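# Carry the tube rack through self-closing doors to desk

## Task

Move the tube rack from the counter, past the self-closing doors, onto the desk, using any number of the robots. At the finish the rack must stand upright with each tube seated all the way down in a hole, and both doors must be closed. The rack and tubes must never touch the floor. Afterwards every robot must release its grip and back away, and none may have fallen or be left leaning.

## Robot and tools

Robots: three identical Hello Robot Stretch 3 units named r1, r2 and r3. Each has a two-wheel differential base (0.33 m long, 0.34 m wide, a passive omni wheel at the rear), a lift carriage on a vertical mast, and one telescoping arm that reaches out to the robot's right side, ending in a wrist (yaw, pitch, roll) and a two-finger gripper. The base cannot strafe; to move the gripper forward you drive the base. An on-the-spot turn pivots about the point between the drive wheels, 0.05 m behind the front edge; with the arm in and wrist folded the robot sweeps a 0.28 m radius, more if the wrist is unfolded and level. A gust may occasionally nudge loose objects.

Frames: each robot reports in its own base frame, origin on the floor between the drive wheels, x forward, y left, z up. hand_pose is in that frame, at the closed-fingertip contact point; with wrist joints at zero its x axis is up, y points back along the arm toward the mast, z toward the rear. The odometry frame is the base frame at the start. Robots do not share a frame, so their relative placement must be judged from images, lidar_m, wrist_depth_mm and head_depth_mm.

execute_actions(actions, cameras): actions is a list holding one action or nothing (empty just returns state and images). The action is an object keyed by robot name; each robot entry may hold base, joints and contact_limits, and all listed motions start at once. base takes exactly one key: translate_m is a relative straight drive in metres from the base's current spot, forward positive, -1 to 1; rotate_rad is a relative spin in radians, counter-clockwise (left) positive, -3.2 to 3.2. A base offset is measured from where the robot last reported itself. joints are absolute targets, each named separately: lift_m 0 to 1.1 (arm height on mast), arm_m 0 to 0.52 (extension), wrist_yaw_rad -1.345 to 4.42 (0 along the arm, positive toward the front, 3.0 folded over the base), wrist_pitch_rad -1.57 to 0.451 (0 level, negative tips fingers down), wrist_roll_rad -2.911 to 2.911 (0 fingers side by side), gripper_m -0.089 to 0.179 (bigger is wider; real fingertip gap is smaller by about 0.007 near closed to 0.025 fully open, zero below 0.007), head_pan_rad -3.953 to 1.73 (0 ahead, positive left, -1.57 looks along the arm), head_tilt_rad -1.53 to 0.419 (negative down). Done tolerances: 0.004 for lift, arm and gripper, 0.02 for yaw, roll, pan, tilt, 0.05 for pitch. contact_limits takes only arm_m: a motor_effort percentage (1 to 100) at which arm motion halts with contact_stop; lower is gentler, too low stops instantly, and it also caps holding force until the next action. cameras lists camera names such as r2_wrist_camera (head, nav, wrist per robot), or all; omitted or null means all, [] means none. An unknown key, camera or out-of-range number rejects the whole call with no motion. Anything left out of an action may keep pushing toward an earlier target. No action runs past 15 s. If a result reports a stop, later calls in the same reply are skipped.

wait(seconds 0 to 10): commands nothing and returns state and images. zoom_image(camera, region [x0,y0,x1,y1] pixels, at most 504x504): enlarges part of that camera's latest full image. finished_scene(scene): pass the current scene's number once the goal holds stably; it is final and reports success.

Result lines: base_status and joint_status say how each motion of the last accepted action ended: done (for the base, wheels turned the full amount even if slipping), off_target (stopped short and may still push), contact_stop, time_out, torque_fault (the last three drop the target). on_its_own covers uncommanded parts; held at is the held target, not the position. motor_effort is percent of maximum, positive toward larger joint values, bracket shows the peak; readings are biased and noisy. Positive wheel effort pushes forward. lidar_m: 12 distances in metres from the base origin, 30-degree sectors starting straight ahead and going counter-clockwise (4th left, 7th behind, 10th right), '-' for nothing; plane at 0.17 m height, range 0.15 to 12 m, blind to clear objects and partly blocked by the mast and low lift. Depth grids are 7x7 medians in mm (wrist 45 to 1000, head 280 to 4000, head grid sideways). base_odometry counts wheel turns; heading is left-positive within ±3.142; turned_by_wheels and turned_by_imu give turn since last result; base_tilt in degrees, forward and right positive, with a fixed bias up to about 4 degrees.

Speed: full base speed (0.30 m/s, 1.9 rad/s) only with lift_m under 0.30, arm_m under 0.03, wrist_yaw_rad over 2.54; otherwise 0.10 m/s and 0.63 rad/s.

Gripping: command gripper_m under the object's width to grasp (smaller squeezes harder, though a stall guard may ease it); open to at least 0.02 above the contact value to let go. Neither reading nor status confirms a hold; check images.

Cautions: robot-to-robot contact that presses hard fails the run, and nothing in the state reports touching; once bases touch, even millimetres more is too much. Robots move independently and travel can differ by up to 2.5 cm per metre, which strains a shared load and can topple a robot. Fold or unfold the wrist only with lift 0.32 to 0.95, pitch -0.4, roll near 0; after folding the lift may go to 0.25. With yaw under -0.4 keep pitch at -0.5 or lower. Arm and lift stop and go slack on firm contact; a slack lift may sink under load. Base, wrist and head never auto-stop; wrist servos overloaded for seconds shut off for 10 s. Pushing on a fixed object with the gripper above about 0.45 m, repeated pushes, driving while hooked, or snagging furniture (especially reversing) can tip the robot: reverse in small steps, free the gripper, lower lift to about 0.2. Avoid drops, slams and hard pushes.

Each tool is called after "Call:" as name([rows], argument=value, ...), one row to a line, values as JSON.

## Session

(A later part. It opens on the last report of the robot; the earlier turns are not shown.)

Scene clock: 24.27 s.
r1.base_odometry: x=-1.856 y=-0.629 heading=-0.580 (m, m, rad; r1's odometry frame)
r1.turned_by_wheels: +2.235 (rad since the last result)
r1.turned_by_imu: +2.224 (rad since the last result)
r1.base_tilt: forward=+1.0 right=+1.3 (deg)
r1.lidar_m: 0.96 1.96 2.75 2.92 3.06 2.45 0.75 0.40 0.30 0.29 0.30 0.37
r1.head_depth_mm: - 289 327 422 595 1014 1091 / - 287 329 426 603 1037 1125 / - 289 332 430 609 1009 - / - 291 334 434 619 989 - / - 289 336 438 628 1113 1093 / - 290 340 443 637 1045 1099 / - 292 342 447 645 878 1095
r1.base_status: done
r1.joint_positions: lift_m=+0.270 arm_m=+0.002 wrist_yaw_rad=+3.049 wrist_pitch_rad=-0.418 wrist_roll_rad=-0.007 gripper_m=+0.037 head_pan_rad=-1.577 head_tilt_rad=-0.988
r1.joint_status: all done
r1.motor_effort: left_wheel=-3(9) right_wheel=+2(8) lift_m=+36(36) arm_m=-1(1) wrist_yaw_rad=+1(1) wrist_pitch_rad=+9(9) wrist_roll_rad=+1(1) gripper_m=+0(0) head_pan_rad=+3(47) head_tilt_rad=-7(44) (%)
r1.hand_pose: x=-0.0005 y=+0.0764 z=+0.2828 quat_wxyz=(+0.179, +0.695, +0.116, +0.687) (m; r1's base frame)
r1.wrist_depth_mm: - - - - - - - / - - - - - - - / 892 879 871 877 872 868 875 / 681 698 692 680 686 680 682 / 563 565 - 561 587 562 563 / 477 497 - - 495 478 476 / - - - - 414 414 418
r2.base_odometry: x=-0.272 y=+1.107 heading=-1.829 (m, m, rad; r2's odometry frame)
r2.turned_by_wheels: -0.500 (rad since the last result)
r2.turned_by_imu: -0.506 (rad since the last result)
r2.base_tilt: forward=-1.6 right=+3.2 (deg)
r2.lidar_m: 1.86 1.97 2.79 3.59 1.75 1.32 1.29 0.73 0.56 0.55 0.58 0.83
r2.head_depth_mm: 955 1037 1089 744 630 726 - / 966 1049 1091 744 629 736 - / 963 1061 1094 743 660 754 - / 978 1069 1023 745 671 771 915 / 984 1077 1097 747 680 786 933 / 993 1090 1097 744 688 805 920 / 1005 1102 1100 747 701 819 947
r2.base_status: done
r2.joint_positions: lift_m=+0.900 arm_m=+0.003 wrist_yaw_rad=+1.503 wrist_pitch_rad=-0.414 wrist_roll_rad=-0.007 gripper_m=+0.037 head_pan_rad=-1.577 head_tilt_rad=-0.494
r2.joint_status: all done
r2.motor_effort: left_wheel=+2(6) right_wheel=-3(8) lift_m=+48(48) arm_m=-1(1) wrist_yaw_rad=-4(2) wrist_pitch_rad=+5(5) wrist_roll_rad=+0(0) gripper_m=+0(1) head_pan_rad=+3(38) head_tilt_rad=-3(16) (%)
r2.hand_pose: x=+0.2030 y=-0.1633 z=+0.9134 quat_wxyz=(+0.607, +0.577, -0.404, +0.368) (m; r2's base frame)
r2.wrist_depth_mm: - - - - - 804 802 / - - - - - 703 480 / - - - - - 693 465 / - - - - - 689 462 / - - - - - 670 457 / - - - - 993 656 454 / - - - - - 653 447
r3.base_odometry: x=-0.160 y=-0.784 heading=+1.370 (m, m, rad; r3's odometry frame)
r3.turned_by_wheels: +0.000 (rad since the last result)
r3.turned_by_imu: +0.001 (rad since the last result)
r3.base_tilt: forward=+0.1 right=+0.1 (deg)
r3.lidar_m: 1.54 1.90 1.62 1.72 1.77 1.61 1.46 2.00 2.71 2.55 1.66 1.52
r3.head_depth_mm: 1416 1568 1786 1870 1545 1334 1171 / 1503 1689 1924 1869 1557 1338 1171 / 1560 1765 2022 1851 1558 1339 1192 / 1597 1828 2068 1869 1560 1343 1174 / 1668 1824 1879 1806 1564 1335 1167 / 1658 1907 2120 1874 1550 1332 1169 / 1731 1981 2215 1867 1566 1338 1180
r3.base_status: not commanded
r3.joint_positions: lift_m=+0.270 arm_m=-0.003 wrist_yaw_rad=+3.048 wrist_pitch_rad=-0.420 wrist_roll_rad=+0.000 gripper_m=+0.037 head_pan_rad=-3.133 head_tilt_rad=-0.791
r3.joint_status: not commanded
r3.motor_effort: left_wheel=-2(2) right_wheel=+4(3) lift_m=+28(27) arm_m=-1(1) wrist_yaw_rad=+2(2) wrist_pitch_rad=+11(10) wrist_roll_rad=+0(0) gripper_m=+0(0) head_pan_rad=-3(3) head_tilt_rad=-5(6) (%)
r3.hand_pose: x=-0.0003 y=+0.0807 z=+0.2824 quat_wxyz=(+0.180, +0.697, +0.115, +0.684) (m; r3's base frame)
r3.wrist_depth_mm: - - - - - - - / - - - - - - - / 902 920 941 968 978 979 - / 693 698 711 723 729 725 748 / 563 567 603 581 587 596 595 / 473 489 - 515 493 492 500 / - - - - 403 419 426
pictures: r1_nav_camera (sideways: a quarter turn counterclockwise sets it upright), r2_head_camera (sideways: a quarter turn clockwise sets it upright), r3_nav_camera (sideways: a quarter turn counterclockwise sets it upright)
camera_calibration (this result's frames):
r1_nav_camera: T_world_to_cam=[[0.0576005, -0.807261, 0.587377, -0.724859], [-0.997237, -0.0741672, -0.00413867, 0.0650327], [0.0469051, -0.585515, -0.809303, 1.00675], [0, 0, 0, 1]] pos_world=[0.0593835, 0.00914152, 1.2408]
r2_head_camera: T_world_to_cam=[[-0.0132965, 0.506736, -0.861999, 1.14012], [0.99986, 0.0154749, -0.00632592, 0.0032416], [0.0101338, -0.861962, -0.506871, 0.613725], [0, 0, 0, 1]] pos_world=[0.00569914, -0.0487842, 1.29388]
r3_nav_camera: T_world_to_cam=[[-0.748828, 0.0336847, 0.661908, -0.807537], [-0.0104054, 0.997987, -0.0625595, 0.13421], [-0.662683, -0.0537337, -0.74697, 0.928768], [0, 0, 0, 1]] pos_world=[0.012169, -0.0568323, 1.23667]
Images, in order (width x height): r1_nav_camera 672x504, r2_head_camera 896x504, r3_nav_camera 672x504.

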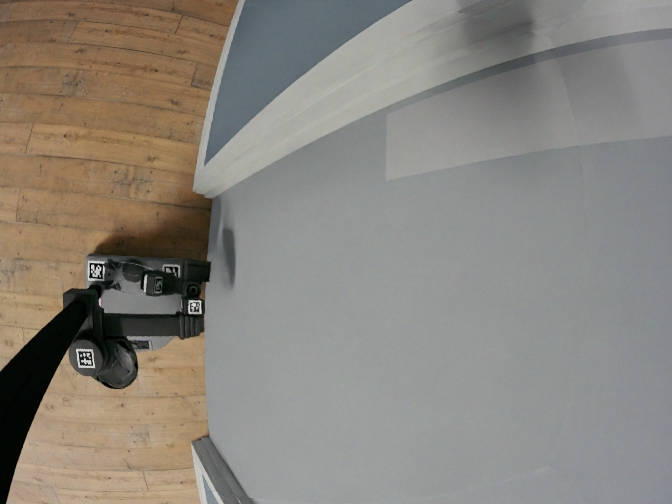

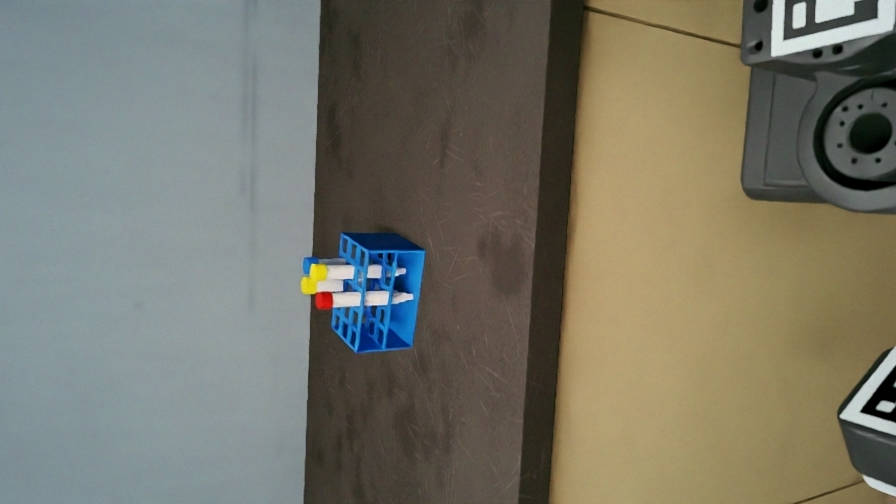

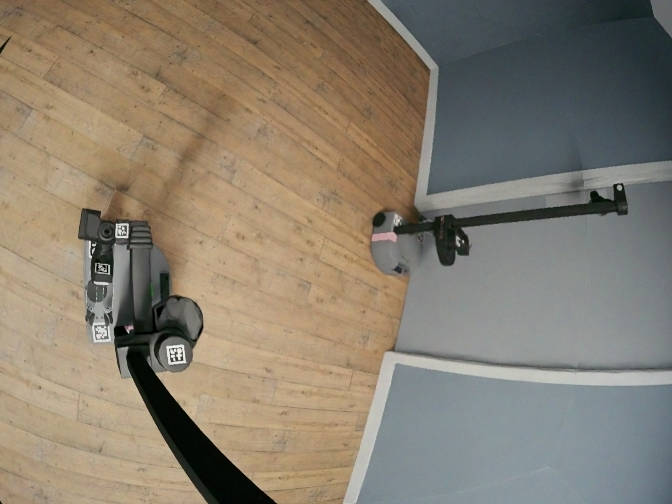

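Call:
execute_actions([
  {"r1":{"joints":{"arm_m":0.5},"contact_limits":{"arm_m":63}},"r2":{"base":{"translate_m":0.135},"joints":{"lift_m":0.87,"wrist_yaw_rad":-0.2,"wrist_pitch_rad":-0.1,"gripper_m":0.179}}},
], cameras=[])

Call:
execute_actions([
  {"r1":{"base":{"rotate_rad":-1.5},"joints":{"arm_m":0.0,"wrist_yaw_rad":3.05,"head_pan_rad":0,"lift_m":0.31}},"r2":{"joints":{"arm_m":0.25}}},
], cameras=[])

Call:
execute_actions([
  {"r1":{"base":{"translate_m":0.5}}},
], cameras=["r1_nav_camera","r2_wrist_camera","r3_nav_camera"])

Scene clock: 30.80 s.
r1.base_odometry: x=-1.856 y=-0.629 heading=-0.579 (m, m, rad; r1's odometry frame)
r1.turned_by_wheels: +0.001 (rad since the last result)
r1.turned_by_imu: -0.006 (rad since the last result)
r1.base_tilt: forward=+1.0 right=+1.4 (deg)
r1.lidar_m: 0.94 1.96 2.74 2.92 3.04 2.45 0.75 0.63 0.62 0.65 0.41 0.38
r1.head_depth_mm: 537 618 728 884 1121 1225 1092 / 573 666 794 982 1294 1216 1125 / 614 724 877 1058 1353 1218 - / 661 788 976 1288 1379 1218 1125 / 714 887 1200 1551 1376 1225 1092 / 2405 2285 1862 1589 1378 1182 1093 / 2124 2110 1864 1585 1355 883 1093
r1.base_status: not commanded
r1.joint_positions: lift_m=+0.270 arm_m=+0.498 wrist_yaw_rad=+3.052 wrist_pitch_rad=-0.418 wrist_roll_rad=-0.007 gripper_m=+0.037 head_pan_rad=-1.576 head_tilt_rad=-0.990
r1.joint_status: all done
r1.on_its_own: arm_m is at rest, and its effort (+26) is outside its rest range (-14 to +14)
r1.motor_effort: left_wheel=+4(17) right_wheel=-14(14) lift_m=+42(56) arm_m=+26(71) wrist_yaw_rad=-2(75) wrist_pitch_rad=+9(10) wrist_roll_rad=+0(0) gripper_m=+1(0) head_pan_rad=+3(3) head_tilt_rad=-6(7) (%)
r1.contact_limits: arm_m 63 (drawing in: default 29, maximum 47; extending or still: default 39, maximum 64)
r1.hand_pose: x=-0.0011 y=-0.4196 z=+0.2826 quat_wxyz=(+0.178, +0.695, +0.116, +0.687) (m; r1's base frame)
r1.wrist_depth_mm: - - - - - - - / - - - - - - 342 / 870 895 - 862 880 878 329 / 691 696 - 693 680 685 332 / 573 555 - - 580 542 348 / 485 475 - 479 498 463 353 / 421 418 416 415 418 418 390
r2.base_odometry: x=-0.307 y=+0.977 heading=-1.829 (m, m, rad; r2's odometry frame)
r2.turned_by_wheels: +0.000 (rad since the last result)
r2.turned_by_imu: +0.000 (rad since the last result)
r2.base_tilt: forward=-1.6 right=+3.3 (deg)
r2.lidar_m: 1.72 1.81 2.58 3.57 1.93 1.46 1.43 0.74 0.57 0.56 0.59 0.85
r2.head_depth_mm: 957 1047 1092 745 650 745 - / 965 1056 1092 744 659 722 - / 970 1063 1093 745 671 740 - / 981 1068 1093 747 641 789 933 / 987 1089 1095 745 694 800 948 / 999 1096 1103 748 701 817 971 / 1014 1105 1094 747 717 831 996
r2.base_status: done
r2.joint_positions: lift_m=+0.870 arm_m=+0.003 wrist_yaw_rad=-0.197 wrist_pitch_rad=-0.123 wrist_roll_rad=-0.007 gripper_m=+0.179 head_pan_rad=-1.577 head_tilt_rad=-0.494
r2.joint_status: all done
r2.motor_effort: left_wheel=+1(6) right_wheel=-3(3) lift_m=+39(42) arm_m=-1(1) wrist_yaw_rad=-3(5) wrist_pitch_rad=+7(7) wrist_roll_rad=+0(0) gripper_m=+0(91) head_pan_rad=+3(3) head_tilt_rad=-3(3) (%)
r2.hand_pose: x=-0.0707 y=-0.3944 z=+0.9536 quat_wxyz=(+0.701, -0.026, -0.704, -0.113) (m; r2's base frame)
r2.wrist_depth_mm: 784 791 821 858 884 939 978 / 806 840 851 897 941 979 - / 528 570 530 654 734 812 - / 323 335 348 366 385 405 430 / 285 301 313 330 344 359 408 / - 346 355 373 393 415 441 / 350 365 379 400 424 440 480
r3.base_odometry: x=-0.160 y=-0.784 heading=+1.370 (m, m, rad; r3's odometry frame)
r3.turned_by_wheels: +0.000 (rad since the last result)
r3.turned_by_imu: +0.002 (rad since the last result)
r3.base_tilt: forward=+0.1 right=+0.0 (deg)
r3.lidar_m: 1.53 1.90 1.62 1.73 1.76 1.60 1.46 2.00 2.72 2.55 1.66 1.52
r3.head_depth_mm: 1425 1574 1792 1845 1551 1335 1174 / 1604 1773 1958 1853 1557 1339 1171 / 1772 1982 2166 1844 1559 1337 1187 / 2003 2216 2281 1858 1555 1345 1165 / 3391 2914 1890 1809 1565 1336 1175 / 2890 2071 2129 1853 1564 1343 1175 / 1753 1964 2233 1878 1559 1331 1171
r3.base_status: not commanded
r3.joint_positions: lift_m=+0.270 arm_m=-0.003 wrist_yaw_rad=+3.048 wrist_pitch_rad=-0.420 wrist_roll_rad=+0.000 gripper_m=+0.037 head_pan_rad=-3.133 head_tilt_rad=-0.791
r3.joint_status: not commanded
r3.motor_effort: left_wheel=-3(1) right_wheel=+3(3) lift_m=+27(27) arm_m=-2(1) wrist_yaw_rad=+1(2) wrist_pitch_rad=+11(10) wrist_roll_rad=+0(1) gripper_m=+0(1) head_pan_rad=-3(4) head_tilt_rad=-6(6) (%)
r3.hand_pose: x=-0.0003 y=+0.0807 z=+0.2824 quat_wxyz=(+0.180, +0.697, +0.115, +0.684) (m; r3's base frame)
r3.wrist_depth_mm: - - - - - - - / - - - - - - - / 923 914 932 946 938 981 - / 697 686 727 721 734 739 751 / 564 558 596 579 594 592 593 / 471 491 - 519 498 495 492 / - - - - 406 422 425
pictures: none
No camera images: the call's "cameras" was empty. Leave "cameras" out to get every camera's image.

Scene clock: 35.63 s.
r1.base_odometry: x=-1.856 y=-0.629 heading=-2.079 (m, m, rad; r1's odometry frame)
r1.turned_by_wheels: -1.500 (rad since the last result)
r1.turned_by_imu: -1.325 (rad since the last result)
r1.base_tilt: forward=+1.0 right=+1.3 (deg)
r1.lidar_m: 0.34 0.36 0.45 1.86 2.16 2.92 1.63 1.59 2.46 0.59 0.37 0.34
r1.head_depth_mm: - 301 357 446 592 887 1091 / - 311 376 477 647 1007 1104 / 290 325 397 511 713 1162 1112 / 295 342 422 550 793 1176 1108 / 302 358 449 597 893 1202 1112 / 310 376 476 661 804 1123 1092 / 324 397 499 551 642 1177 1098
r1.base_status: done
r1.joint_positions: lift_m=+0.310 arm_m=+0.002 wrist_yaw_rad=+3.052 wrist_pitch_rad=-0.417 wrist_roll_rad=-0.006 gripper_m=+0.037 head_pan_rad=-0.007 head_tilt_rad=-0.996
r1.joint_status: all done
joint sent to its limit — the command would take r1.arm_m past its lower limit, so that joint was sent only as far as its limit.
r1.motor_effort: left_wheel=+1(50) right_wheel=-2(78) lift_m=+44(55) arm_m=-4(27) wrist_yaw_rad=-2(15) wrist_pitch_rad=+8(10) wrist_roll_rad=+0(0) gripper_m=+1(1) head_pan_rad=+4(45) head_tilt_rad=-2(5) (%)
r1.hand_pose: x=-0.0011 y=+0.0765 z=+0.3229 quat_wxyz=(+0.177, +0.695, +0.116, +0.687) (m; r1's base frame)
r1.wrist_depth_mm: - - - - - 592 348 / - - - - - 573 321 / 958 970 958 952 977 556 328 / 749 752 766 745 748 536 348 / 618 619 - 625 637 498 380 / 533 531 - 522 547 481 422 / 456 - - - 461 455 446
r2.base_odometry: x=-0.307 y=+0.977 heading=-1.829 (m, m, rad; r2's odometry frame)
r2.turned_by_wheels: +0.000 (rad since the last result)
r2.turned_by_imu: +0.000 (rad since the last result)
r2.base_tilt: forward=-1.6 right=+3.3 (deg)
r2.lidar_m: 1.72 1.82 2.57 3.59 1.94 1.46 1.42 0.74 0.57 0.56 0.59 0.84
r2.head_depth_mm: 965 1051 1090 816 - 764 872 / 962 1055 1094 819 - 761 895 / 976 1068 1096 811 - 765 910 / 981 1081 1093 744 679 784 931 / 993 1092 1094 746 694 800 948 / 998 1094 1096 746 700 816 969 / 1011 1107 1096 745 715 829 993
r2.base_status: not commanded
r2.joint_positions: lift_m=+0.870 arm_m=+0.250 wrist_yaw_rad=-0.198 wrist_pitch_rad=-0.122 wrist_roll_rad=-0.007 gripper_m=+0.179 head_pan_rad=-1.577 head_tilt_rad=-0.494
r2.joint_status: all done
r2.motor_effort: left_wheel=+1(1) right_wheel=-3(4) lift_m=+39(39) arm_m=+3(3) wrist_yaw_rad=-2(4) wrist_pitch_rad=+7(7) wrist_roll_rad=+0(0) gripper_m=+0(1) head_pan_rad=+3(4) head_tilt_rad=-3(3) (%)
r2.hand_pose: x=-0.0710 y=-0.6412 z=+0.9539 quat_wxyz=(+0.701, -0.026, -0.704, -0.113) (m; r2's base frame)
r2.wrist_depth_mm: 563 579 611 634 669 693 725 / 581 611 624 667 682 725 764 / 520 496 303 505 710 753 783 / 320 325 290 311 383 402 426 / 243 236 242 250 258 282 279 / - 181 186 191 196 194 208 / 145 148 151 154 157 160 163
r3.base_odometry: x=-0.160 y=-0.784 heading=+1.370 (m, m, rad; r3's odometry frame)
r3.turned_by_wheels: +0.000 (rad since the last result)
r3.turned_by_imu: +0.001 (rad since the last result)
r3.base_tilt: forward=+0.1 right=+0.0 (deg)
r3.lidar_m: 1.53 1.90 1.61 1.73 1.76 1.61 1.60 1.60 2.72 2.55 1.66 1.52
r3.head_depth_mm: 1412 1580 1775 1852 1544 1340 1171 / 1504 1716 1931 1838 1554 1329 1174 / 1566 1788 2039 1845 1551 1329 1197 / 1625 1858 2091 1863 1558 1343 1167 / 1705 1918 1952 1808 1548 1342 1177 / 1804 1996 1889 1800 1553 1350 1170 / 1710 1915 2226 1859 1564 1340 1171
r3.base_status: not commanded
r3.joint_positions: lift_m=+0.270 arm_m=-0.003 wrist_yaw_rad=+3.048 wrist_pitch_rad=-0.420 wrist_roll_rad=+0.000 gripper_m=+0.037 head_pan_rad=-3.133 head_tilt_rad=-0.791
r3.joint_status: not commanded
r3.motor_effort: left_wheel=-1(2) right_wheel=+3(3) lift_m=+28(27) arm_m=-1(2) wrist_yaw_rad=+2(2) wrist_pitch_rad=+11(10) wrist_roll_rad=+1(0) gripper_m=+0(0) head_pan_rad=-3(4) head_tilt_rad=-5(6) (%)
r3.hand_pose: x=-0.0003 y=+0.0807 z=+0.2824 quat_wxyz=(+0.180, +0.697, +0.115, +0.684) (m; r3's base frame)
r3.wrist_depth_mm: - - - - - - - / - - - - - - - / 903 913 922 965 972 988 - / 709 705 696 714 718 746 742 / 564 567 599 576 587 594 594 / 476 489 - 516 496 492 498 / - - - - 407 422 427
pictures: none
No camera images: the call's "cameras" was empty. Leave "cameras" out to get every camera's image.

Scene clock: 41.60 s.
r1.base_odometry: x=-2.099 y=-1.066 heading=-2.078 (m, m, rad; r1's odometry frame)
r1.turned_by_wheels: +0.001 (rad since the last result)
r1.turned_by_imu: -0.346 (rad since the last result)
r1.base_tilt: forward=+0.9 right=+1.3 (deg)
r1.lidar_m: - - 0.15 0.19 0.24 2.41 3.18 1.84 2.60 0.23 0.15 -
r1.head_depth_mm: - - - - - - 1052 / - - - - - - - / - - - - - - - / - - - - - - - / - - - - - - - / - - - - - - 906 / - - - - - - 629
r1.base_status: translate_m off_target (by the wheels' count: +0.4998 of +0.5000)
r1.joint_positions: lift_m=+0.310 arm_m=+0.002 wrist_yaw_rad=+3.050 wrist_pitch_rad=-0.416 wrist_roll_rad=-0.007 gripper_m=+0.037 head_pan_rad=-0.001 head_tilt_rad=-1.022
r1.joint_status: not commanded
r1.on_its_own: left_wheel is at rest, and its effort (+28) is outside its rest range (-18 to +18)
r1.motor_effort: left_wheel=+28(60) right_wheel=+7(44) lift_m=+40(44) arm_m=+0(4) wrist_yaw_rad=+0(47) wrist_pitch_rad=+8(9) wrist_roll_rad=+0(0) gripper_m=+0(0) head_pan_rad=+2(9) head_tilt_rad=+12(13) (%)
r1.hand_pose: x=-0.0008 y=+0.0768 z=+0.3231 quat_wxyz=(+0.178, +0.695, +0.115, +0.687) (m; r1's base frame)
r1.wrist_depth_mm: - - 240 252 160 98 71 / - - 262 268 165 100 72 / 952 942 288 296 170 102 73 / 761 746 318 326 175 104 74 / 624 617 - 362 165 106 75 / 527 530 - 405 148 108 76 / 457 - - - 218 107 77
r2.base_odometry: x=-0.307 y=+0.977 heading=-1.829 (m, m, rad; r2's odometry frame)
r2.turned_by_wheels: +0.000 (rad since the last result)
r2.turned_by_imu: +0.000 (rad since the last result)
r2.base_tilt: forward=-1.6 right=+3.3 (deg)
r2.lidar_m: 1.72 1.81 2.58 3.58 1.94 1.46 1.43 0.74 0.57 0.56 0.59 0.85
r2.head_depth_mm: 959 1044 1094 818 - 764 870 / 968 1053 1088 819 - 757 886 / 977 1064 1097 815 - 773 908 / 986 1074 1095 743 679 786 932 / 997 1091 1101 748 692 804 961 / 1005 1103 1096 747 699 819 973 / 1005 1108 1095 749 712 833 993
r2.base_status: not commanded
r2.joint_positions: lift_m=+0.870 arm_m=+0.250 wrist_yaw_rad=-0.198 wrist_pitch_rad=-0.122 wrist_roll_rad=-0.007 gripper_m=+0.179 head_pan_rad=-1.577 head_tilt_rad=-0.494
r2.joint_status: not commanded
r2.motor_effort: left_wheel=+2(2) right_wheel=-4(3) lift_m=+39(39) arm_m=+3(3) wrist_yaw_rad=-3(2) wrist_pitch_rad=+7(7) wrist_roll_rad=+0(0) gripper_m=+0(0) head_pan_rad=+3(3) head_tilt_rad=-3(3) (%)
r2.hand_pose: x=-0.0710 y=-0.6412 z=+0.9539 quat_wxyz=(+0.701, -0.026, -0.704, -0.113) (m; r2's base frame)
r2.wrist_depth_mm: 561 579 607 619 657 684 720 / 595 607 624 665 701 723 766 / 531 497 301 505 718 745 784 / 320 328 290 313 381 404 428 / 243 236 242 250 257 283 278 / - 180 185 191 196 195 208 / 145 147 150 154 157 160 162
r3.base_odometry: x=-0.160 y=-0.784 heading=+1.370 (m, m, rad; r3's odometry frame)
r3.turned_by_wheels: +0.000 (rad since the last result)
r3.turned_by_imu: +0.002 (rad since the last result)
r3.base_tilt: forward=+0.1 right=+0.0 (deg)
r3.lidar_m: 1.53 1.90 1.62 1.73 1.77 1.61 1.70 2.01 2.71 2.55 1.66 1.52
r3.head_depth_mm: 1416 1568 1782 1863 1552 1330 1170 / 1500 1703 1925 1851 1560 1332 1171 / 1559 1756 2053 1868 1558 1326 1197 / 1621 1851 2079 1860 1568 1337 1171 / 1698 1853 2130 1866 1552 1340 1174 / 1741 1914 2076 1873 1547 1344 1178 / 1720 1989 2212 1840 1557 1333 1169
r3.base_status: not commanded
r3.joint_positions: lift_m=+0.270 arm_m=-0.003 wrist_yaw_rad=+3.048 wrist_pitch_rad=-0.420 wrist_roll_rad=+0.000 gripper_m=+0.037 head_pan_rad=-3.133 head_tilt_rad=-0.791
r3.joint_status: not commanded
r3.motor_effort: left_wheel=-2(2) right_wheel=+3(4) lift_m=+27(27) arm_m=-1(1) wrist_yaw_rad=+2(2) wrist_pitch_rad=+10(10) wrist_roll_rad=+0(0) gripper_m=+1(0) head_pan_rad=-3(3) head_tilt_rad=-6(5) (%)
r3.hand_pose: x=-0.0003 y=+0.0807 z=+0.2824 quat_wxyz=(+0.180, +0.697, +0.115, +0.684) (m; r3's base frame)
r3.wrist_depth_mm: - - - - - - - / - - - - - - - / 924 913 931 953 972 964 - / 702 695 725 718 725 735 755 / 565 566 596 576 596 594 594 / 476 493 - 515 493 497 497 / - - - - 408 421 428
pictures: r1_nav_camera (sideways: a quarter turn counterclockwise sets it upright), r2_wrist_camera, r3_nav_camera (sideways: a quarter turn counterclockwise sets it upright)
camera_calibration (this result's frames):
r1_nav_camera: T_world_to_cam=[[0.826563, 0.0615316, 0.559471, -0.693195], [0.0788615, -0.996862, -0.00687341, 0.0620286], [0.557292, 0.049802, -0.828821, 1.02901], [0, 0, 0, 1]] pos_world=[-0.00538419, 0.0532404, 1.24112]
r2_wrist_camera: T_world_to_cam=[[-0.97344, 0.221367, 0.058408, 0.0105439], [0.013739, 0.311145, -0.950263, 1.13417], [-0.22853, -0.924222, -0.305922, -0.152653], [0, 0, 0, 1]] pos_world=[-0.0402043, -0.496311, 1.03045]
r3_nav_camera: T_world_to_cam=[[-0.748828, 0.0336848, 0.661908, -0.807537], [-0.0104051, 0.997987, -0.0625595, 0.13421], [-0.662683, -0.0537336, -0.74697, 0.928768], [0, 0, 0, 1]] pos_world=[0.012169, -0.0568323, 1.23667]
Images, in order (width x height): r1_nav_camera 672x504, r2_wrist_camera 644x364, r3_nav_camera 672x504.

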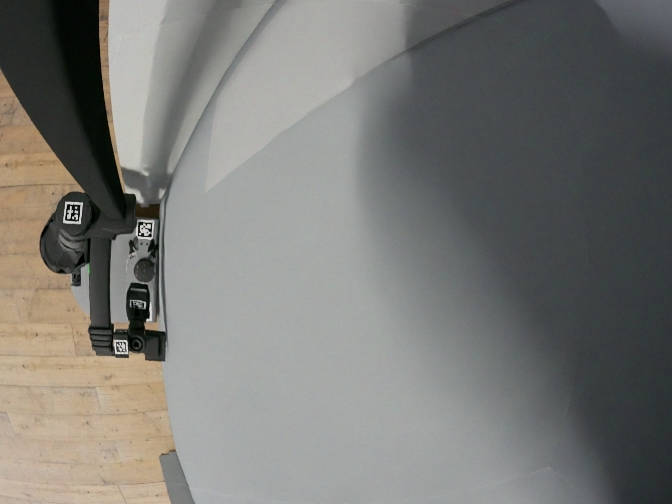

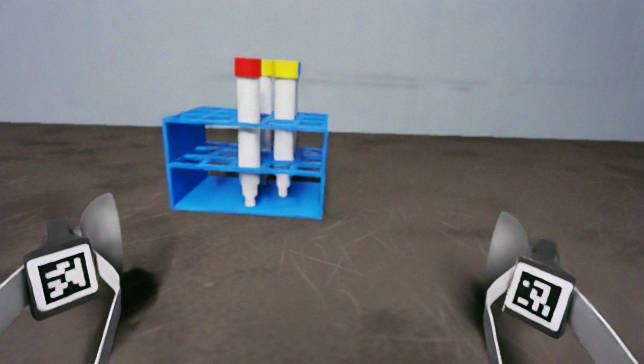

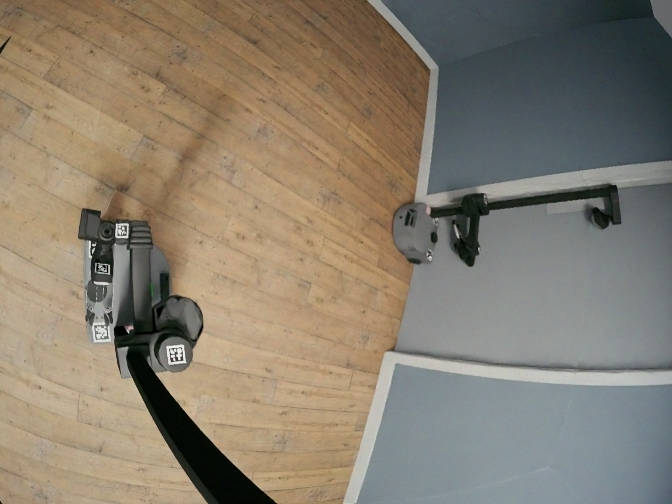

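Call:
execute_actions([
  {"r1":{"base":{"translate_m":-0.25},"joints":{"lift_m":0.27}},"r2":{"base":{"translate_m":0.02},"joints":{"arm_m":0.41}}},
], cameras=["r2_wrist_camera"])

Call:
execute_actions([
  {"r1":{"base":{"rotate_rad":1.65},"joints":{"head_pan_rad":-1.57}}},
], cameras=[])

Call:
execute_actions([
  {"r1":{"base":{"translate_m":-0.1},"joints":{"arm_m":0.52},"contact_limits":{"arm_m":63}}},
], cameras=["r1_nav_camera"])

Call:
execute_actions([
  {"r1":{"base":{"rotate_rad":-1.4},"joints":{"arm_m":0.2,"head_pan_rad":-0.5}}},
], cameras=[])

Call:
execute_actions([
  {"r1":{"base":{"translate_m":0.4},"joints":{"arm_m":0.0}}},
], cameras=["r1_nav_camera","r3_nav_camera"])

Scene clock: 46.47 s.
r1.base_odometry: x=-1.978 y=-0.848 heading=-2.078 (m, m, rad; r1's odometry frame)
r1.turned_by_wheels: +0.000 (rad since the last result)
r1.turned_by_imu: +0.000 (rad since the last result)
r1.base_tilt: forward=+1.0 right=+1.4 (deg)
r1.lidar_m: 0.27 0.27 0.29 0.62 1.82 2.39 2.94 1.64 3.07 1.02 0.41 0.28
r1.head_depth_mm: - - 312 410 600 1122 1085 / - - 310 405 589 1088 1106 / - - 311 401 580 1058 1104 / - - 309 397 570 1029 1102 / - - 307 393 563 1002 1107 / - - 309 388 555 883 1076 / - - 306 382 548 702 1076
r1.base_status: done
r1.joint_positions: lift_m=+0.270 arm_m=+0.002 wrist_yaw_rad=+3.050 wrist_pitch_rad=-0.416 wrist_roll_rad=-0.007 gripper_m=+0.037 head_pan_rad=-0.007 head_tilt_rad=-1.000
r1.joint_status: all done
r1.motor_effort: left_wheel=-1(19) right_wheel=+0(6) lift_m=+36(34) arm_m=+0(0) wrist_yaw_rad=+0(0) wrist_pitch_rad=+8(8) wrist_roll_rad=+0(0) gripper_m=+1(0) head_pan_rad=+4(4) head_tilt_rad=+1(12) (%)
r1.hand_pose: x=-0.0008 y=+0.0768 z=+0.2832 quat_wxyz=(+0.178, +0.695, +0.115, +0.687) (m; r1's base frame)
r1.wrist_depth_mm: - - - - 452 280 266 / - - - - 471 300 283 / 875 878 874 829 484 318 295 / 691 698 694 684 505 351 298 / 568 568 - 565 451 383 304 / 478 501 - - 446 424 310 / - - - - 413 405 314
r2.base_odometry: x=-0.312 y=+0.957 heading=-1.829 (m, m, rad; r2's odometry frame)
r2.turned_by_wheels: +0.000 (rad since the last result)
r2.turned_by_imu: +0.000 (rad since the last result)
r2.base_tilt: forward=-1.6 right=+3.2 (deg)
r2.lidar_m: 1.70 1.79 2.55 3.59 1.96 1.48 1.45 0.75 0.57 0.56 0.59 0.85
r2.head_depth_mm: 958 1047 1093 820 - 760 880 / 969 1059 1116 683 662 759 890 / 976 1060 1130 - 671 776 912 / 982 1076 1101 745 682 793 930 / 991 1082 1097 744 694 802 952 / 998 1095 1095 745 704 820 976 / 1008 1102 1098 747 715 832 995
r2.base_status: done
r2.joint_positions: lift_m=+0.870 arm_m=+0.410 wrist_yaw_rad=-0.198 wrist_pitch_rad=-0.121 wrist_roll_rad=-0.007 gripper_m=+0.179 head_pan_rad=-1.577 head_tilt_rad=-0.494
r2.joint_status: all done
r2.motor_effort: left_wheel=+1(5) right_wheel=-3(5) lift_m=+39(39) arm_m=+3(4) wrist_yaw_rad=-2(2) wrist_pitch_rad=+7(7) wrist_roll_rad=+0(0) gripper_m=+1(0) head_pan_rad=+3(3) head_tilt_rad=-4(3) (%)
r2.hand_pose: x=-0.0710 y=-0.8012 z=+0.9539 quat_wxyz=(+0.701, -0.027, -0.704, -0.113) (m; r2's base frame)
r2.wrist_depth_mm: 431 444 469 481 508 526 551 / 451 468 486 100 528 557 586 / 471 482 505 130 561 595 616 / 321 150 134 114 141 403 424 / 242 130 171 121 150 123 276 / - 131 164 124 141 121 207 / 144 139 147 145 147 155 162
r3.base_odometry: x=-0.160 y=-0.784 heading=+1.370 (m, m, rad; r3's odometry frame)
r3.turned_by_wheels: +0.000 (rad since the last result)
r3.turned_by_imu: +0.001 (rad since the last result)
r3.base_tilt: forward=+0.1 right=+0.0 (deg)
r3.lidar_m: 1.53 1.90 1.62 1.73 1.77 1.60 1.67 1.71 2.71 2.55 1.66 1.52
r3.head_depth_mm: 1425 1573 1794 1860 1557 1334 1173 / 1496 1690 1923 1860 1539 1333 1180 / 1560 1742 2018 1840 1554 1332 1188 / 1609 1827 2071 1844 1554 1343 1173 / 1654 1891 2088 1853 1557 1340 1169 / 1725 1939 1939 1822 1560 1331 1178 / 1709 1713 1960 1854 1551 1337 1176
r3.base_status: not commanded
r3.joint_positions: lift_m=+0.270 arm_m=-0.003 wrist_yaw_rad=+3.048 wrist_pitch_rad=-0.420 wrist_roll_rad=+0.000 gripper_m=+0.037 head_pan_rad=-3.133 head_tilt_rad=-0.791
r3.joint_status: not commanded
r3.motor_effort: left_wheel=-2(1) right_wheel=+3(3) lift_m=+27(27) arm_m=-1(2) wrist_yaw_rad=+2(1) wrist_pitch_rad=+11(11) wrist_roll_rad=+0(1) gripper_m=+0(0) head_pan_rad=-4(2) head_tilt_rad=-5(5) (%)
r3.hand_pose: x=-0.0003 y=+0.0807 z=+0.2824 quat_wxyz=(+0.180, +0.697, +0.115, +0.684) (m; r3's base frame)
r3.wrist_depth_mm: - - - - - - - / - - - - - - - / 906 929 945 952 936 995 - / 701 697 730 723 722 733 756 / 564 561 603 576 593 599 591 / 473 499 - 516 496 495 498 / - - - - 409 425 425
pictures: r2_wrist_camera
camera_calibration (this result's frames):
r2_wrist_camera: T_world_to_cam=[[-0.973414, 0.221481, 0.0584054, 0.046028], [0.0137555, 0.311052, -0.950293, 1.18393], [-0.228639, -0.924226, -0.305829, -0.300622], [0, 0, 0, 1]] pos_world=[-0.0402152, -0.656301, 1.03046]
Images, in order (width x height): r2_wrist_camera 644x364.

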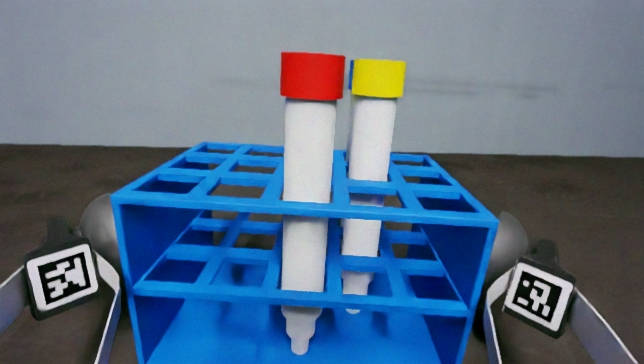

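Scene clock: 48.77 s.
r1.base_odometry: x=-1.978 y=-0.848 heading=-0.428 (m, m, rad; r1's odometry frame)
r1.turned_by_wheels: +1.650 (rad since the last result)
r1.turned_by_imu: +1.641 (rad since the last result)
r1.base_tilt: forward=+1.0 right=+1.4 (deg)
r1.lidar_m: 0.77 1.85 2.53 2.93 1.64 3.06 0.82 0.38 0.28 0.27 0.28 0.29
r1.head_depth_mm: - - 313 400 574 1016 1089 / - - 309 403 578 1029 1120 / - - 311 406 585 938 - / - - 312 408 589 946 - / - - 314 411 593 1079 1093 / - - 315 411 599 885 1093 / - - 316 414 552 705 1090
r1.base_status: done
r1.joint_positions: lift_m=+0.270 arm_m=+0.002 wrist_yaw_rad=+3.050 wrist_pitch_rad=-0.416 wrist_roll_rad=-0.007 gripper_m=+0.037 head_pan_rad=-1.563 head_tilt_rad=-1.000
r1.joint_status: all done
r1.motor_effort: left_wheel=-3(9) right_wheel=+2(9) lift_m=+35(36) arm_m=+0(0) wrist_yaw_rad=+1(0) wrist_pitch_rad=+8(8) wrist_roll_rad=+0(0) gripper_m=+1(0) head_pan_rad=-4(44) head_tilt_rad=+0(0) (%)
r1.hand_pose: x=-0.0008 y=+0.0768 z=+0.2832 quat_wxyz=(+0.178, +0.695, +0.115, +0.687) (m; r1's base frame)
r1.wrist_depth_mm: - - - - - - - / - - - - - - - / 874 875 885 879 876 877 863 / 693 697 693 684 694 689 680 / 571 565 - 564 585 566 563 / 479 497 - - 492 480 476 / - - - - 416 415 414
r2.base_odometry: x=-0.312 y=+0.957 heading=-1.829 (m, m, rad; r2's odometry frame)
r2.turned_by_wheels: +0.000 (rad since the last result)
r2.turned_by_imu: +0.000 (rad since the last result)
r2.base_tilt: forward=-1.6 right=+3.2 (deg)
r2.lidar_m: 1.71 1.79 2.55 3.57 1.97 1.48 1.45 0.75 0.57 0.56 0.59 0.85
r2.head_depth_mm: 959 1048 1094 817 - 762 881 / 966 1055 1116 681 660 761 895 / 969 1068 1127 - 672 774 912 / 985 1077 1099 744 685 789 933 / 988 1086 1094 745 693 806 959 / 1001 1104 1098 750 703 818 975 / 1010 1108 1092 747 717 834 999
r2.base_status: not commanded
r2.joint_positions: lift_m=+0.870 arm_m=+0.410 wrist_yaw_rad=-0.198 wrist_pitch_rad=-0.121 wrist_roll_rad=-0.007 gripper_m=+0.179 head_pan_rad=-1.577 head_tilt_rad=-0.494
r2.joint_status: not commanded
r2.motor_effort: left_wheel=+1(1) right_wheel=-3(3) lift_m=+39(39) arm_m=+3(3) wrist_yaw_rad=-2(2) wrist_pitch_rad=+7(7) wrist_roll_rad=+0(0) gripper_m=+0(0) head_pan_rad=+3(3) head_tilt_rad=-3(3) (%)
r2.hand_pose: x=-0.0710 y=-0.8012 z=+0.9539 quat_wxyz=(+0.701, -0.027, -0.704, -0.113) (m; r2's base frame)
r2.wrist_depth_mm: 431 449 462 483 499 534 557 / 450 465 488 100 531 556 581 / 469 483 505 130 562 595 624 / 320 150 133 114 141 399 427 / 242 129 170 121 150 123 277 / - 132 164 124 141 121 207 / 145 139 147 145 147 154 162
r3.base_odometry: x=-0.160 y=-0.784 heading=+1.370 (m, m, rad; r3's odometry frame)
r3.turned_by_wheels: +0.000 (rad since the last result)
r3.turned_by_imu: +0.001 (rad since the last result)
r3.base_tilt: forward=+0.1 right=+0.0 (deg)
r3.lidar_m: 1.53 1.90 1.62 1.73 1.77 1.61 1.53 2.00 2.72 2.55 1.66 1.52
r3.head_depth_mm: 1417 1571 1766 1861 1553 1340 1169 / 1508 1709 1904 1863 1546 1336 1168 / 1556 1763 2024 1839 1559 1347 1195 / 1601 1829 2073 1846 1568 1330 1173 / 1667 1846 1968 1856 1552 1338 1172 / 1703 1857 1854 1862 1558 1341 1173 / 1671 1971 2247 1862 1549 1330 1171
r3.base_status: not commanded
r3.joint_positions: lift_m=+0.270 arm_m=-0.003 wrist_yaw_rad=+3.048 wrist_pitch_rad=-0.420 wrist_roll_rad=+0.000 gripper_m=+0.037 head_pan_rad=-3.133 head_tilt_rad=-0.791
r3.joint_status: not commanded
r3.motor_effort: left_wheel=-1(2) right_wheel=+3(3) lift_m=+28(27) arm_m=-1(1) wrist_yaw_rad=+1(1) wrist_pitch_rad=+11(10) wrist_roll_rad=+0(0) gripper_m=+0(0) head_pan_rad=-3(4) head_tilt_rad=-6(6) (%)
r3.hand_pose: x=-0.0003 y=+0.0807 z=+0.2824 quat_wxyz=(+0.180, +0.697, +0.115, +0.684) (m; r3's base frame)
r3.wrist_depth_mm: - - - - - - - / - - - - - - - / 918 923 942 978 975 - - / 679 701 717 711 734 750 751 / 561 567 600 571 592 587 592 / 471 492 - 516 496 493 494 / - - - - 413 424 424
pictures: none
No camera images: the call's "cameras" was empty. Leave "cameras" out to get every camera's image.

Scene clock: 53.87 s.
r1.base_odometry: x=-2.069 y=-0.806 heading=-0.428 (m, m, rad; r1's odometry frame)
r1.turned_by_wheels: +0.001 (rad since the last result)
r1.turned_by_imu: -0.001 (rad since the last result)
r1.base_tilt: forward=+0.9 right=+1.3 (deg)
r1.lidar_m: 0.77 1.95 2.68 2.93 3.04 2.97 0.73 0.63 0.62 0.67 0.46 0.38
r1.head_depth_mm: 553 637 748 903 1151 1214 1098 / 597 691 823 1016 1291 1220 1120 / 639 755 918 1183 1349 1211 - / 697 832 1030 1413 1371 1212 - / 767 972 1752 1555 1375 1217 1098 / 2369 2240 1852 1582 1369 1201 1098 / 2224 2135 1874 1581 1378 915 1095
r1.base_status: done
r1.joint_positions: lift_m=+0.270 arm_m=+0.518 wrist_yaw_rad=+3.052 wrist_pitch_rad=-0.417 wrist_roll_rad=-0.006 gripper_m=+0.037 head_pan_rad=-1.565 head_tilt_rad=-0.998
r1.joint_status: all done
r1.on_its_own: right_wheel is at rest, and its effort (-20) is outside its rest range (-18 to +18); arm_m is at rest, and its effort (+25) is outside its rest range (-14 to +14)
r1.motor_effort: left_wheel=+7(17) right_wheel=-20(20) lift_m=+42(54) arm_m=+25(74) wrist_yaw_rad=-1(100) wrist_pitch_rad=+8(9) wrist_roll_rad=+0(0) gripper_m=+0(1) head_pan_rad=-2(3) head_tilt_rad=-1(1) (%)
r1.contact_limits: arm_m 63 (drawing in: default 29, maximum 47; extending or still: default 39, maximum 64)
r1.hand_pose: x=-0.0011 y=-0.4396 z=+0.2828 quat_wxyz=(+0.177, +0.695, +0.116, +0.687) (m; r1's base frame)
r1.wrist_depth_mm: - - - - - - 355 / - - - - - - 345 / 885 908 - 876 865 882 347 / 695 687 - 675 689 652 368 / 562 540 - 524 587 526 374 / 478 478 - 483 492 463 411 / 418 416 414 412 415 417 415
r2.base_odometry: x=-0.312 y=+0.957 heading=-1.829 (m, m, rad; r2's odometry frame)
r2.turned_by_wheels: +0.000 (rad since the last result)
r2.turned_by_imu: +0.000 (rad since the last result)
r2.base_tilt: forward=-1.6 right=+3.3 (deg)
r2.lidar_m: 1.70 1.79 2.55 3.57 1.96 1.48 1.44 0.74 0.57 0.56 0.59 0.85
r2.head_depth_mm: 960 1046 1094 816 - 760 884 / 969 1059 1113 680 662 761 895 / 974 1069 1127 - 674 775 913 / 981 1078 1095 743 681 787 931 / 990 1085 1098 744 694 800 952 / 996 1097 1098 744 704 814 974 / 1013 1113 1094 746 716 836 997
r2.base_status: not commanded
r2.joint_positions: lift_m=+0.870 arm_m=+0.410 wrist_yaw_rad=-0.198 wrist_pitch_rad=-0.121 wrist_roll_rad=-0.007 gripper_m=+0.179 head_pan_rad=-1.577 head_tilt_rad=-0.494
r2.joint_status: not commanded
r2.motor_effort: left_wheel=+1(1) right_wheel=-3(3) lift_m=+39(39) arm_m=+3(3) wrist_yaw_rad=-2(2) wrist_pitch_rad=+7(7) wrist_roll_rad=+0(0) gripper_m=+0(1) head_pan_rad=+3(3) head_tilt_rad=-3(4) (%)
r2.hand_pose: x=-0.0710 y=-0.8012 z=+0.9539 quat_wxyz=(+0.701, -0.027, -0.704, -0.113) (m; r2's base frame)
r2.wrist_depth_mm: 434 444 467 487 505 529 549 / 446 470 486 100 528 553 587 / 467 483 505 130 559 593 622 / 318 150 134 114 141 400 426 / 243 129 170 121 149 123 276 / - 131 164 125 141 121 207 / 144 139 146 144 147 154 162
r3.base_odometry: x=-0.160 y=-0.784 heading=+1.370 (m, m, rad; r3's odometry frame)
r3.turned_by_wheels: +0.000 (rad since the last result)
r3.turned_by_imu: +0.001 (rad since the last result)
r3.base_tilt: forward=+0.1 right=+0.1 (deg)
r3.lidar_m: 1.53 1.90 1.61 1.73 1.77 1.60 1.47 2.00 2.72 2.56 1.66 1.52
r3.head_depth_mm: 1417 1574 1788 1864 1565 1330 1177 / 1611 1774 1967 1867 1554 1332 1177 / 1806 2043 2168 1875 1566 1342 1193 / 2066 2309 2278 1853 1562 1336 1175 / 3623 3044 1817 1807 1552 1338 1170 / 2750 2087 2178 1864 1571 1342 1173 / 1765 1972 2213 1854 1563 1342 1166
r3.base_status: not commanded
r3.joint_positions: lift_m=+0.270 arm_m=-0.003 wrist_yaw_rad=+3.048 wrist_pitch_rad=-0.420 wrist_roll_rad=+0.000 gripper_m=+0.037 head_pan_rad=-3.133 head_tilt_rad=-0.791
r3.joint_status: not commanded
r3.motor_effort: left_wheel=-1(1) right_wheel=+3(3) lift_m=+27(27) arm_m=-2(1) wrist_yaw_rad=+2(2) wrist_pitch_rad=+10(10) wrist_roll_rad=+0(0) gripper_m=+0(0) head_pan_rad=-5(3) head_tilt_rad=-6(6) (%)
r3.hand_pose: x=-0.0003 y=+0.0807 z=+0.2824 quat_wxyz=(+0.180, +0.697, +0.115, +0.684) (m; r3's base frame)
r3.wrist_depth_mm: - - - - - - - / - - - - - - - / 924 924 963 955 969 990 - / 691 700 719 705 736 729 750 / 565 566 608 581 591 591 600 / 477 491 - 523 490 493 495 / - - - - 408 426 427
pictures: r1_nav_camera (sideways: a quarter turn counterclockwise sets it upright)
camera_calibration (this result's frames):
r1_nav_camera: T_world_to_cam=[[0.0673474, -0.812164, 0.579529, -0.714695], [-0.996273, -0.0861215, -0.00491507, 0.0660376], [0.0539017, -0.577038, -0.814937, 1.01403], [0, 0, 0, 1]] pos_world=[0.0592661, 0.0103738, 1.24088]
Images, in order (width x height): r1_nav_camera 672x504.

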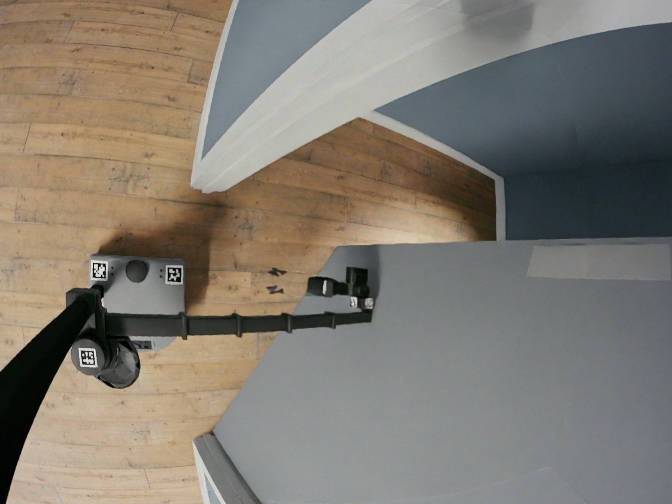

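Scene clock: 57.43 s.
r1.base_odometry: x=-2.069 y=-0.806 heading=-1.827 (m, m, rad; r1's odometry frame)
r1.turned_by_wheels: -1.400 (rad since the last result)
r1.turned_by_imu: -1.155 (rad since the last result)
r1.base_tilt: forward=+0.9 right=+1.3 (deg)
r1.lidar_m: 0.40 0.35 0.56 1.89 2.41 2.94 1.60 3.02 1.27 0.51 0.39 0.38
r1.head_depth_mm: 302 358 437 562 791 1172 1072 / 306 363 445 574 812 1178 1091 / 309 368 452 586 835 1202 1123 / 313 372 459 599 861 1200 1106 / 316 377 468 613 888 1199 1092 / 319 382 475 626 917 1220 1096 / 323 388 483 640 1335 869 1077
r1.base_status: done
r1.joint_positions: lift_m=+0.270 arm_m=+0.200 wrist_yaw_rad=+3.052 wrist_pitch_rad=-0.417 wrist_roll_rad=-0.006 gripper_m=+0.037 head_pan_rad=-0.503 head_tilt_rad=-0.995
r1.joint_status: all done
r1.motor_effort: left_wheel=+0(53) right_wheel=-2(70) lift_m=+40(43) arm_m=-5(21) wrist_yaw_rad=-3(16) wrist_pitch_rad=+8(9) wrist_roll_rad=+0(0) gripper_m=+1(0) head_pan_rad=+3(47) head_tilt_rad=-3(5) (%)
r1.hand_pose: x=-0.0011 y=-0.1216 z=+0.2830 quat_wxyz=(+0.177, +0.695, +0.116, +0.687) (m; r1's base frame)
r1.wrist_depth_mm: - - - - - 583 399 / - - - - - 468 428 / 873 887 876 879 893 497 479 / 682 716 - 716 686 533 646 / 564 - - - 586 550 565 / 492 - - - 498 478 481 / - - - - 418 419 416
r2.base_odometry: x=-0.312 y=+0.957 heading=-1.829 (m, m, rad; r2's odometry frame)
r2.turned_by_wheels: +0.000 (rad since the last result)
r2.turned_by_imu: +0.000 (rad since the last result)
r2.base_tilt: forward=-1.6 right=+3.3 (deg)
r2.lidar_m: 1.70 1.79 2.54 3.59 1.96 1.48 1.45 0.75 0.57 0.56 0.59 0.85
r2.head_depth_mm: 961 1046 1089 817 - 761 882 / 967 1052 1113 680 663 758 889 / 976 1071 1124 - 673 776 916 / 980 1077 1097 744 684 788 936 / 993 1088 1092 743 693 803 949 / 1001 1095 1101 746 705 823 976 / 1015 1107 1100 746 715 835 993
r2.base_status: not commanded
r2.joint_positions: lift_m=+0.870 arm_m=+0.410 wrist_yaw_rad=-0.198 wrist_pitch_rad=-0.121 wrist_roll_rad=-0.007 gripper_m=+0.179 head_pan_rad=-1.577 head_tilt_rad=-0.494
r2.joint_status: not commanded
r2.motor_effort: left_wheel=+1(1) right_wheel=-2(3) lift_m=+39(39) arm_m=+3(3) wrist_yaw_rad=-2(2) wrist_pitch_rad=+7(7) wrist_roll_rad=+0(0) gripper_m=+0(1) head_pan_rad=+3(3) head_tilt_rad=-3(3) (%)
r2.hand_pose: x=-0.0710 y=-0.8012 z=+0.9539 quat_wxyz=(+0.701, -0.027, -0.704, -0.113) (m; r2's base frame)
r2.wrist_depth_mm: 428 443 464 481 506 519 556 / 450 470 485 100 524 553 583 / 467 486 510 130 557 584 621 / 317 150 134 114 141 399 424 / 241 129 170 121 150 123 276 / - 132 164 124 141 121 207 / 144 140 147 144 147 155 162
r3.base_odometry: x=-0.160 y=-0.784 heading=+1.370 (m, m, rad; r3's odometry frame)
r3.turned_by_wheels: +0.000 (rad since the last result)
r3.turned_by_imu: +0.001 (rad since the last result)
r3.base_tilt: forward=+0.1 right=+0.0 (deg)
r3.lidar_m: 1.53 1.91 1.62 1.73 1.77 1.61 1.60 1.60 2.72 2.55 1.66 1.52
r3.head_depth_mm: 1407 1582 1771 1855 1558 1342 1169 / 1525 1717 1921 1863 1548 1331 1173 / 1603 1813 2068 1855 1552 1336 1191 / 1690 1904 2142 1869 1551 1334 1171 / 1778 2020 1958 1799 1564 1347 1168 / 1937 2116 1852 1813 1572 1340 1173 / 1704 1928 2229 1855 1565 1340 1169
r3.base_status: not commanded
r3.joint_positions: lift_m=+0.270 arm_m=-0.003 wrist_yaw_rad=+3.048 wrist_pitch_rad=-0.420 wrist_roll_rad=+0.000 gripper_m=+0.037 head_pan_rad=-3.133 head_tilt_rad=-0.791
r3.joint_status: not commanded
r3.motor_effort: left_wheel=-1(1) right_wheel=+4(3) lift_m=+27(27) arm_m=-1(2) wrist_yaw_rad=+1(1) wrist_pitch_rad=+11(11) wrist_roll_rad=+0(1) gripper_m=+1(0) head_pan_rad=-2(4) head_tilt_rad=-6(5) (%)
r3.hand_pose: x=-0.0003 y=+0.0807 z=+0.2824 quat_wxyz=(+0.180, +0.697, +0.115, +0.684) (m; r3's base frame)
r3.wrist_depth_mm: - - - - - - - / - - - - - - - / 910 921 942 958 980 - - / 688 700 715 715 734 739 762 / 565 571 594 573 585 592 599 / 474 493 - 516 497 488 496 / - - - - 404 428 422
pictures: none
No camera images: the call's "cameras" was empty. Leave "cameras" out to get every camera's image.

Scene clock: 61.10 s.
r1.base_odometry: x=-2.170 y=-1.193 heading=-1.827 (m, m, rad; r1's odometry frame)
r1.turned_by_wheels: +0.000 (rad since the last result)
r1.turned_by_imu: -0.509 (rad since the last result)
r1.base_tilt: forward=+1.0 right=+1.3 (deg)
r1.lidar_m: - - 0.15 0.19 0.20 2.32 3.20 1.89 3.16 0.21 0.15 -
r1.head_depth_mm: - - - - - 1154 1089 / - - - - - 547 1111 / - - - - - - - / - - - - - - - / - - - - - - - / - - - - - - - / - - - - - - -
r1.base_status: translate_m off_target (by the wheels' count: +0.3998 of +0.4000)
r1.joint_positions: lift_m=+0.270 arm_m=+0.002 wrist_yaw_rad=+3.060 wrist_pitch_rad=-0.416 wrist_roll_rad=-0.006 gripper_m=+0.037 head_pan_rad=-0.509 head_tilt_rad=-1.006
r1.joint_status: all done
joint sent to its limit — the command would take r1.arm_m past its lower limit, so that joint was sent only as far as its limit.
r1.on_its_own: left_wheel is at rest, and its effort (+19) is outside its rest range (-18 to +18)
r1.motor_effort: left_wheel=+19(69) right_wheel=+13(47) lift_m=+40(43) arm_m=+0(11) wrist_yaw_rad=-12(49) wrist_pitch_rad=+8(9) wrist_roll_rad=+0(1) gripper_m=+1(1) head_pan_rad=+6(10) head_tilt_rad=+3(5) (%)
r1.hand_pose: x=-0.0029 y=+0.0770 z=+0.2831 quat_wxyz=(+0.174, +0.695, +0.118, +0.687) (m; r1's base frame)
r1.wrist_depth_mm: - - 209 228 166 99 71 / - - 226 248 170 100 71 / 889 890 247 273 174 102 72 / 695 687 269 300 180 103 73 / 573 562 - 328 168 105 74 / 481 496 - - 150 107 75 / - - - - 199 106 76
r2.base_odometry: x=-0.312 y=+0.957 heading=-1.829 (m, m, rad; r2's odometry frame)
r2.turned_by_wheels: +0.000 (rad since the last result)
r2.turned_by_imu: +0.000 (rad since the last result)
r2.base_tilt: forward=-1.6 right=+3.3 (deg)
r2.lidar_m: 1.70 1.79 2.55 3.59 1.96 1.48 1.45 0.75 0.57 0.56 0.59 0.85
r2.head_depth_mm: 958 1045 1091 817 - 761 881 / 966 1056 1116 680 660 762 897 / 973 1069 1127 - 670 775 914 / 981 1076 1092 745 682 790 934 / 990 1079 1091 747 694 805 950 / 997 1096 1099 746 702 815 975 / 1013 1108 1092 748 717 830 993
r2.base_status: not commanded
r2.joint_positions: lift_m=+0.870 arm_m=+0.410 wrist_yaw_rad=-0.198 wrist_pitch_rad=-0.121 wrist_roll_rad=-0.007 gripper_m=+0.179 head_pan_rad=-1.577 head_tilt_rad=-0.494
r2.joint_status: not commanded
r2.motor_effort: left_wheel=+1(1) right_wheel=-3(3) lift_m=+39(39) arm_m=+3(3) wrist_yaw_rad=-2(2) wrist_pitch_rad=+7(7) wrist_roll_rad=+0(0) gripper_m=+1(1) head_pan_rad=+2(3) head_tilt_rad=-3(3) (%)
r2.hand_pose: x=-0.0710 y=-0.8012 z=+0.9539 quat_wxyz=(+0.701, -0.027, -0.704, -0.113) (m; r2's base frame)
r2.wrist_depth_mm: 433 447 459 486 505 529 555 / 452 469 486 100 529 553 590 / 466 482 505 130 557 596 623 / 317 150 133 114 141 398 426 / 241 129 170 121 150 123 278 / - 132 164 124 141 121 207 / 144 140 146 145 147 154 162
r3.base_odometry: x=-0.160 y=-0.784 heading=+1.370 (m, m, rad; r3's odometry frame)
r3.turned_by_wheels: +0.000 (rad since the last result)
r3.turned_by_imu: +0.001 (rad since the last result)
r3.base_tilt: forward=+0.1 right=+0.0 (deg)
r3.lidar_m: 1.53 1.91 1.61 1.73 1.76 1.61 1.71 2.01 2.72 2.55 1.65 1.52
r3.head_depth_mm: 1410 1572 1772 1865 1561 1340 1174 / 1509 1714 1931 1855 1549 1340 1172 / 1554 1779 2056 1868 1550 1334 1197 / 1653 1871 2103 1863 1565 1341 1171 / 1704 1943 2114 1874 1559 1336 1168 / 1776 1920 2069 1856 1557 1340 1167 / 1709 1990 2217 1857 1556 1334 1171
r3.base_status: not commanded
r3.joint_positions: lift_m=+0.270 arm_m=-0.003 wrist_yaw_rad=+3.048 wrist_pitch_rad=-0.420 wrist_roll_rad=+0.000 gripper_m=+0.037 head_pan_rad=-3.133 head_tilt_rad=-0.791
r3.joint_status: not commanded
r3.motor_effort: left_wheel=-2(1) right_wheel=+3(3) lift_m=+27(27) arm_m=-2(1) wrist_yaw_rad=+2(2) wrist_pitch_rad=+10(10) wrist_roll_rad=+0(0) gripper_m=+1(0) head_pan_rad=-3(4) head_tilt_rad=-6(6) (%)
r3.hand_pose: x=-0.0003 y=+0.0807 z=+0.2824 quat_wxyz=(+0.180, +0.697, +0.115, +0.684) (m; r3's base frame)
r3.wrist_depth_mm: - - - - - - - / - - - - - - - / 906 913 950 961 948 991 - / 707 710 723 725 718 742 741 / 562 575 600 585 589 586 595 / 473 495 - 513 499 497 493 / - - - - 407 417 427
pictures: r1_nav_camera (sideways: a quarter turn counterclockwise sets it upright), r3_nav_camera (sideways: a quarter turn counterclockwise sets it upright)
camera_calibration (this result's frames):
r1_nav_camera: T_world_to_cam=[[0.744165, -0.344023, 0.572596, -0.709791], [-0.416066, -0.909317, -0.00559611, 0.0633849], [0.522597, -0.234073, -0.819818, 1.01752], [0, 0, 0, 1]] pos_world=[0.0228208, 0.0516271, 1.24096]
r3_nav_camera: T_world_to_cam=[[-0.748828, 0.0336848, 0.661908, -0.807537], [-0.0104051, 0.997987, -0.0625595, 0.13421], [-0.662683, -0.0537336, -0.74697, 0.928768], [0, 0, 0, 1]] pos_world=[0.012169, -0.0568323, 1.23667]
Images, in order (width x height): r1_nav_camera 672x504, r3_nav_camera 672x504.

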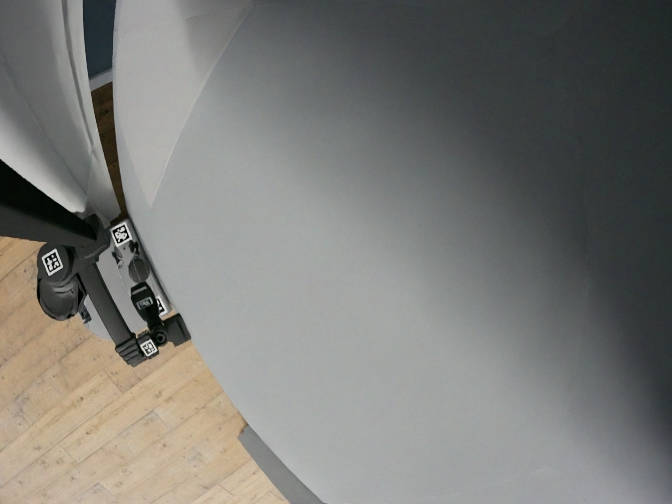

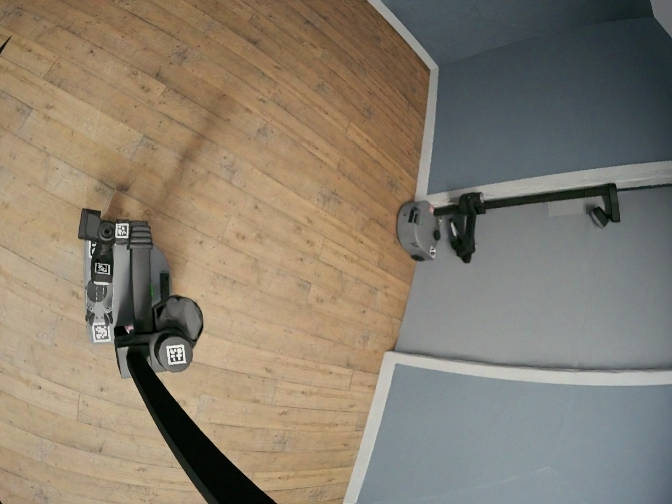

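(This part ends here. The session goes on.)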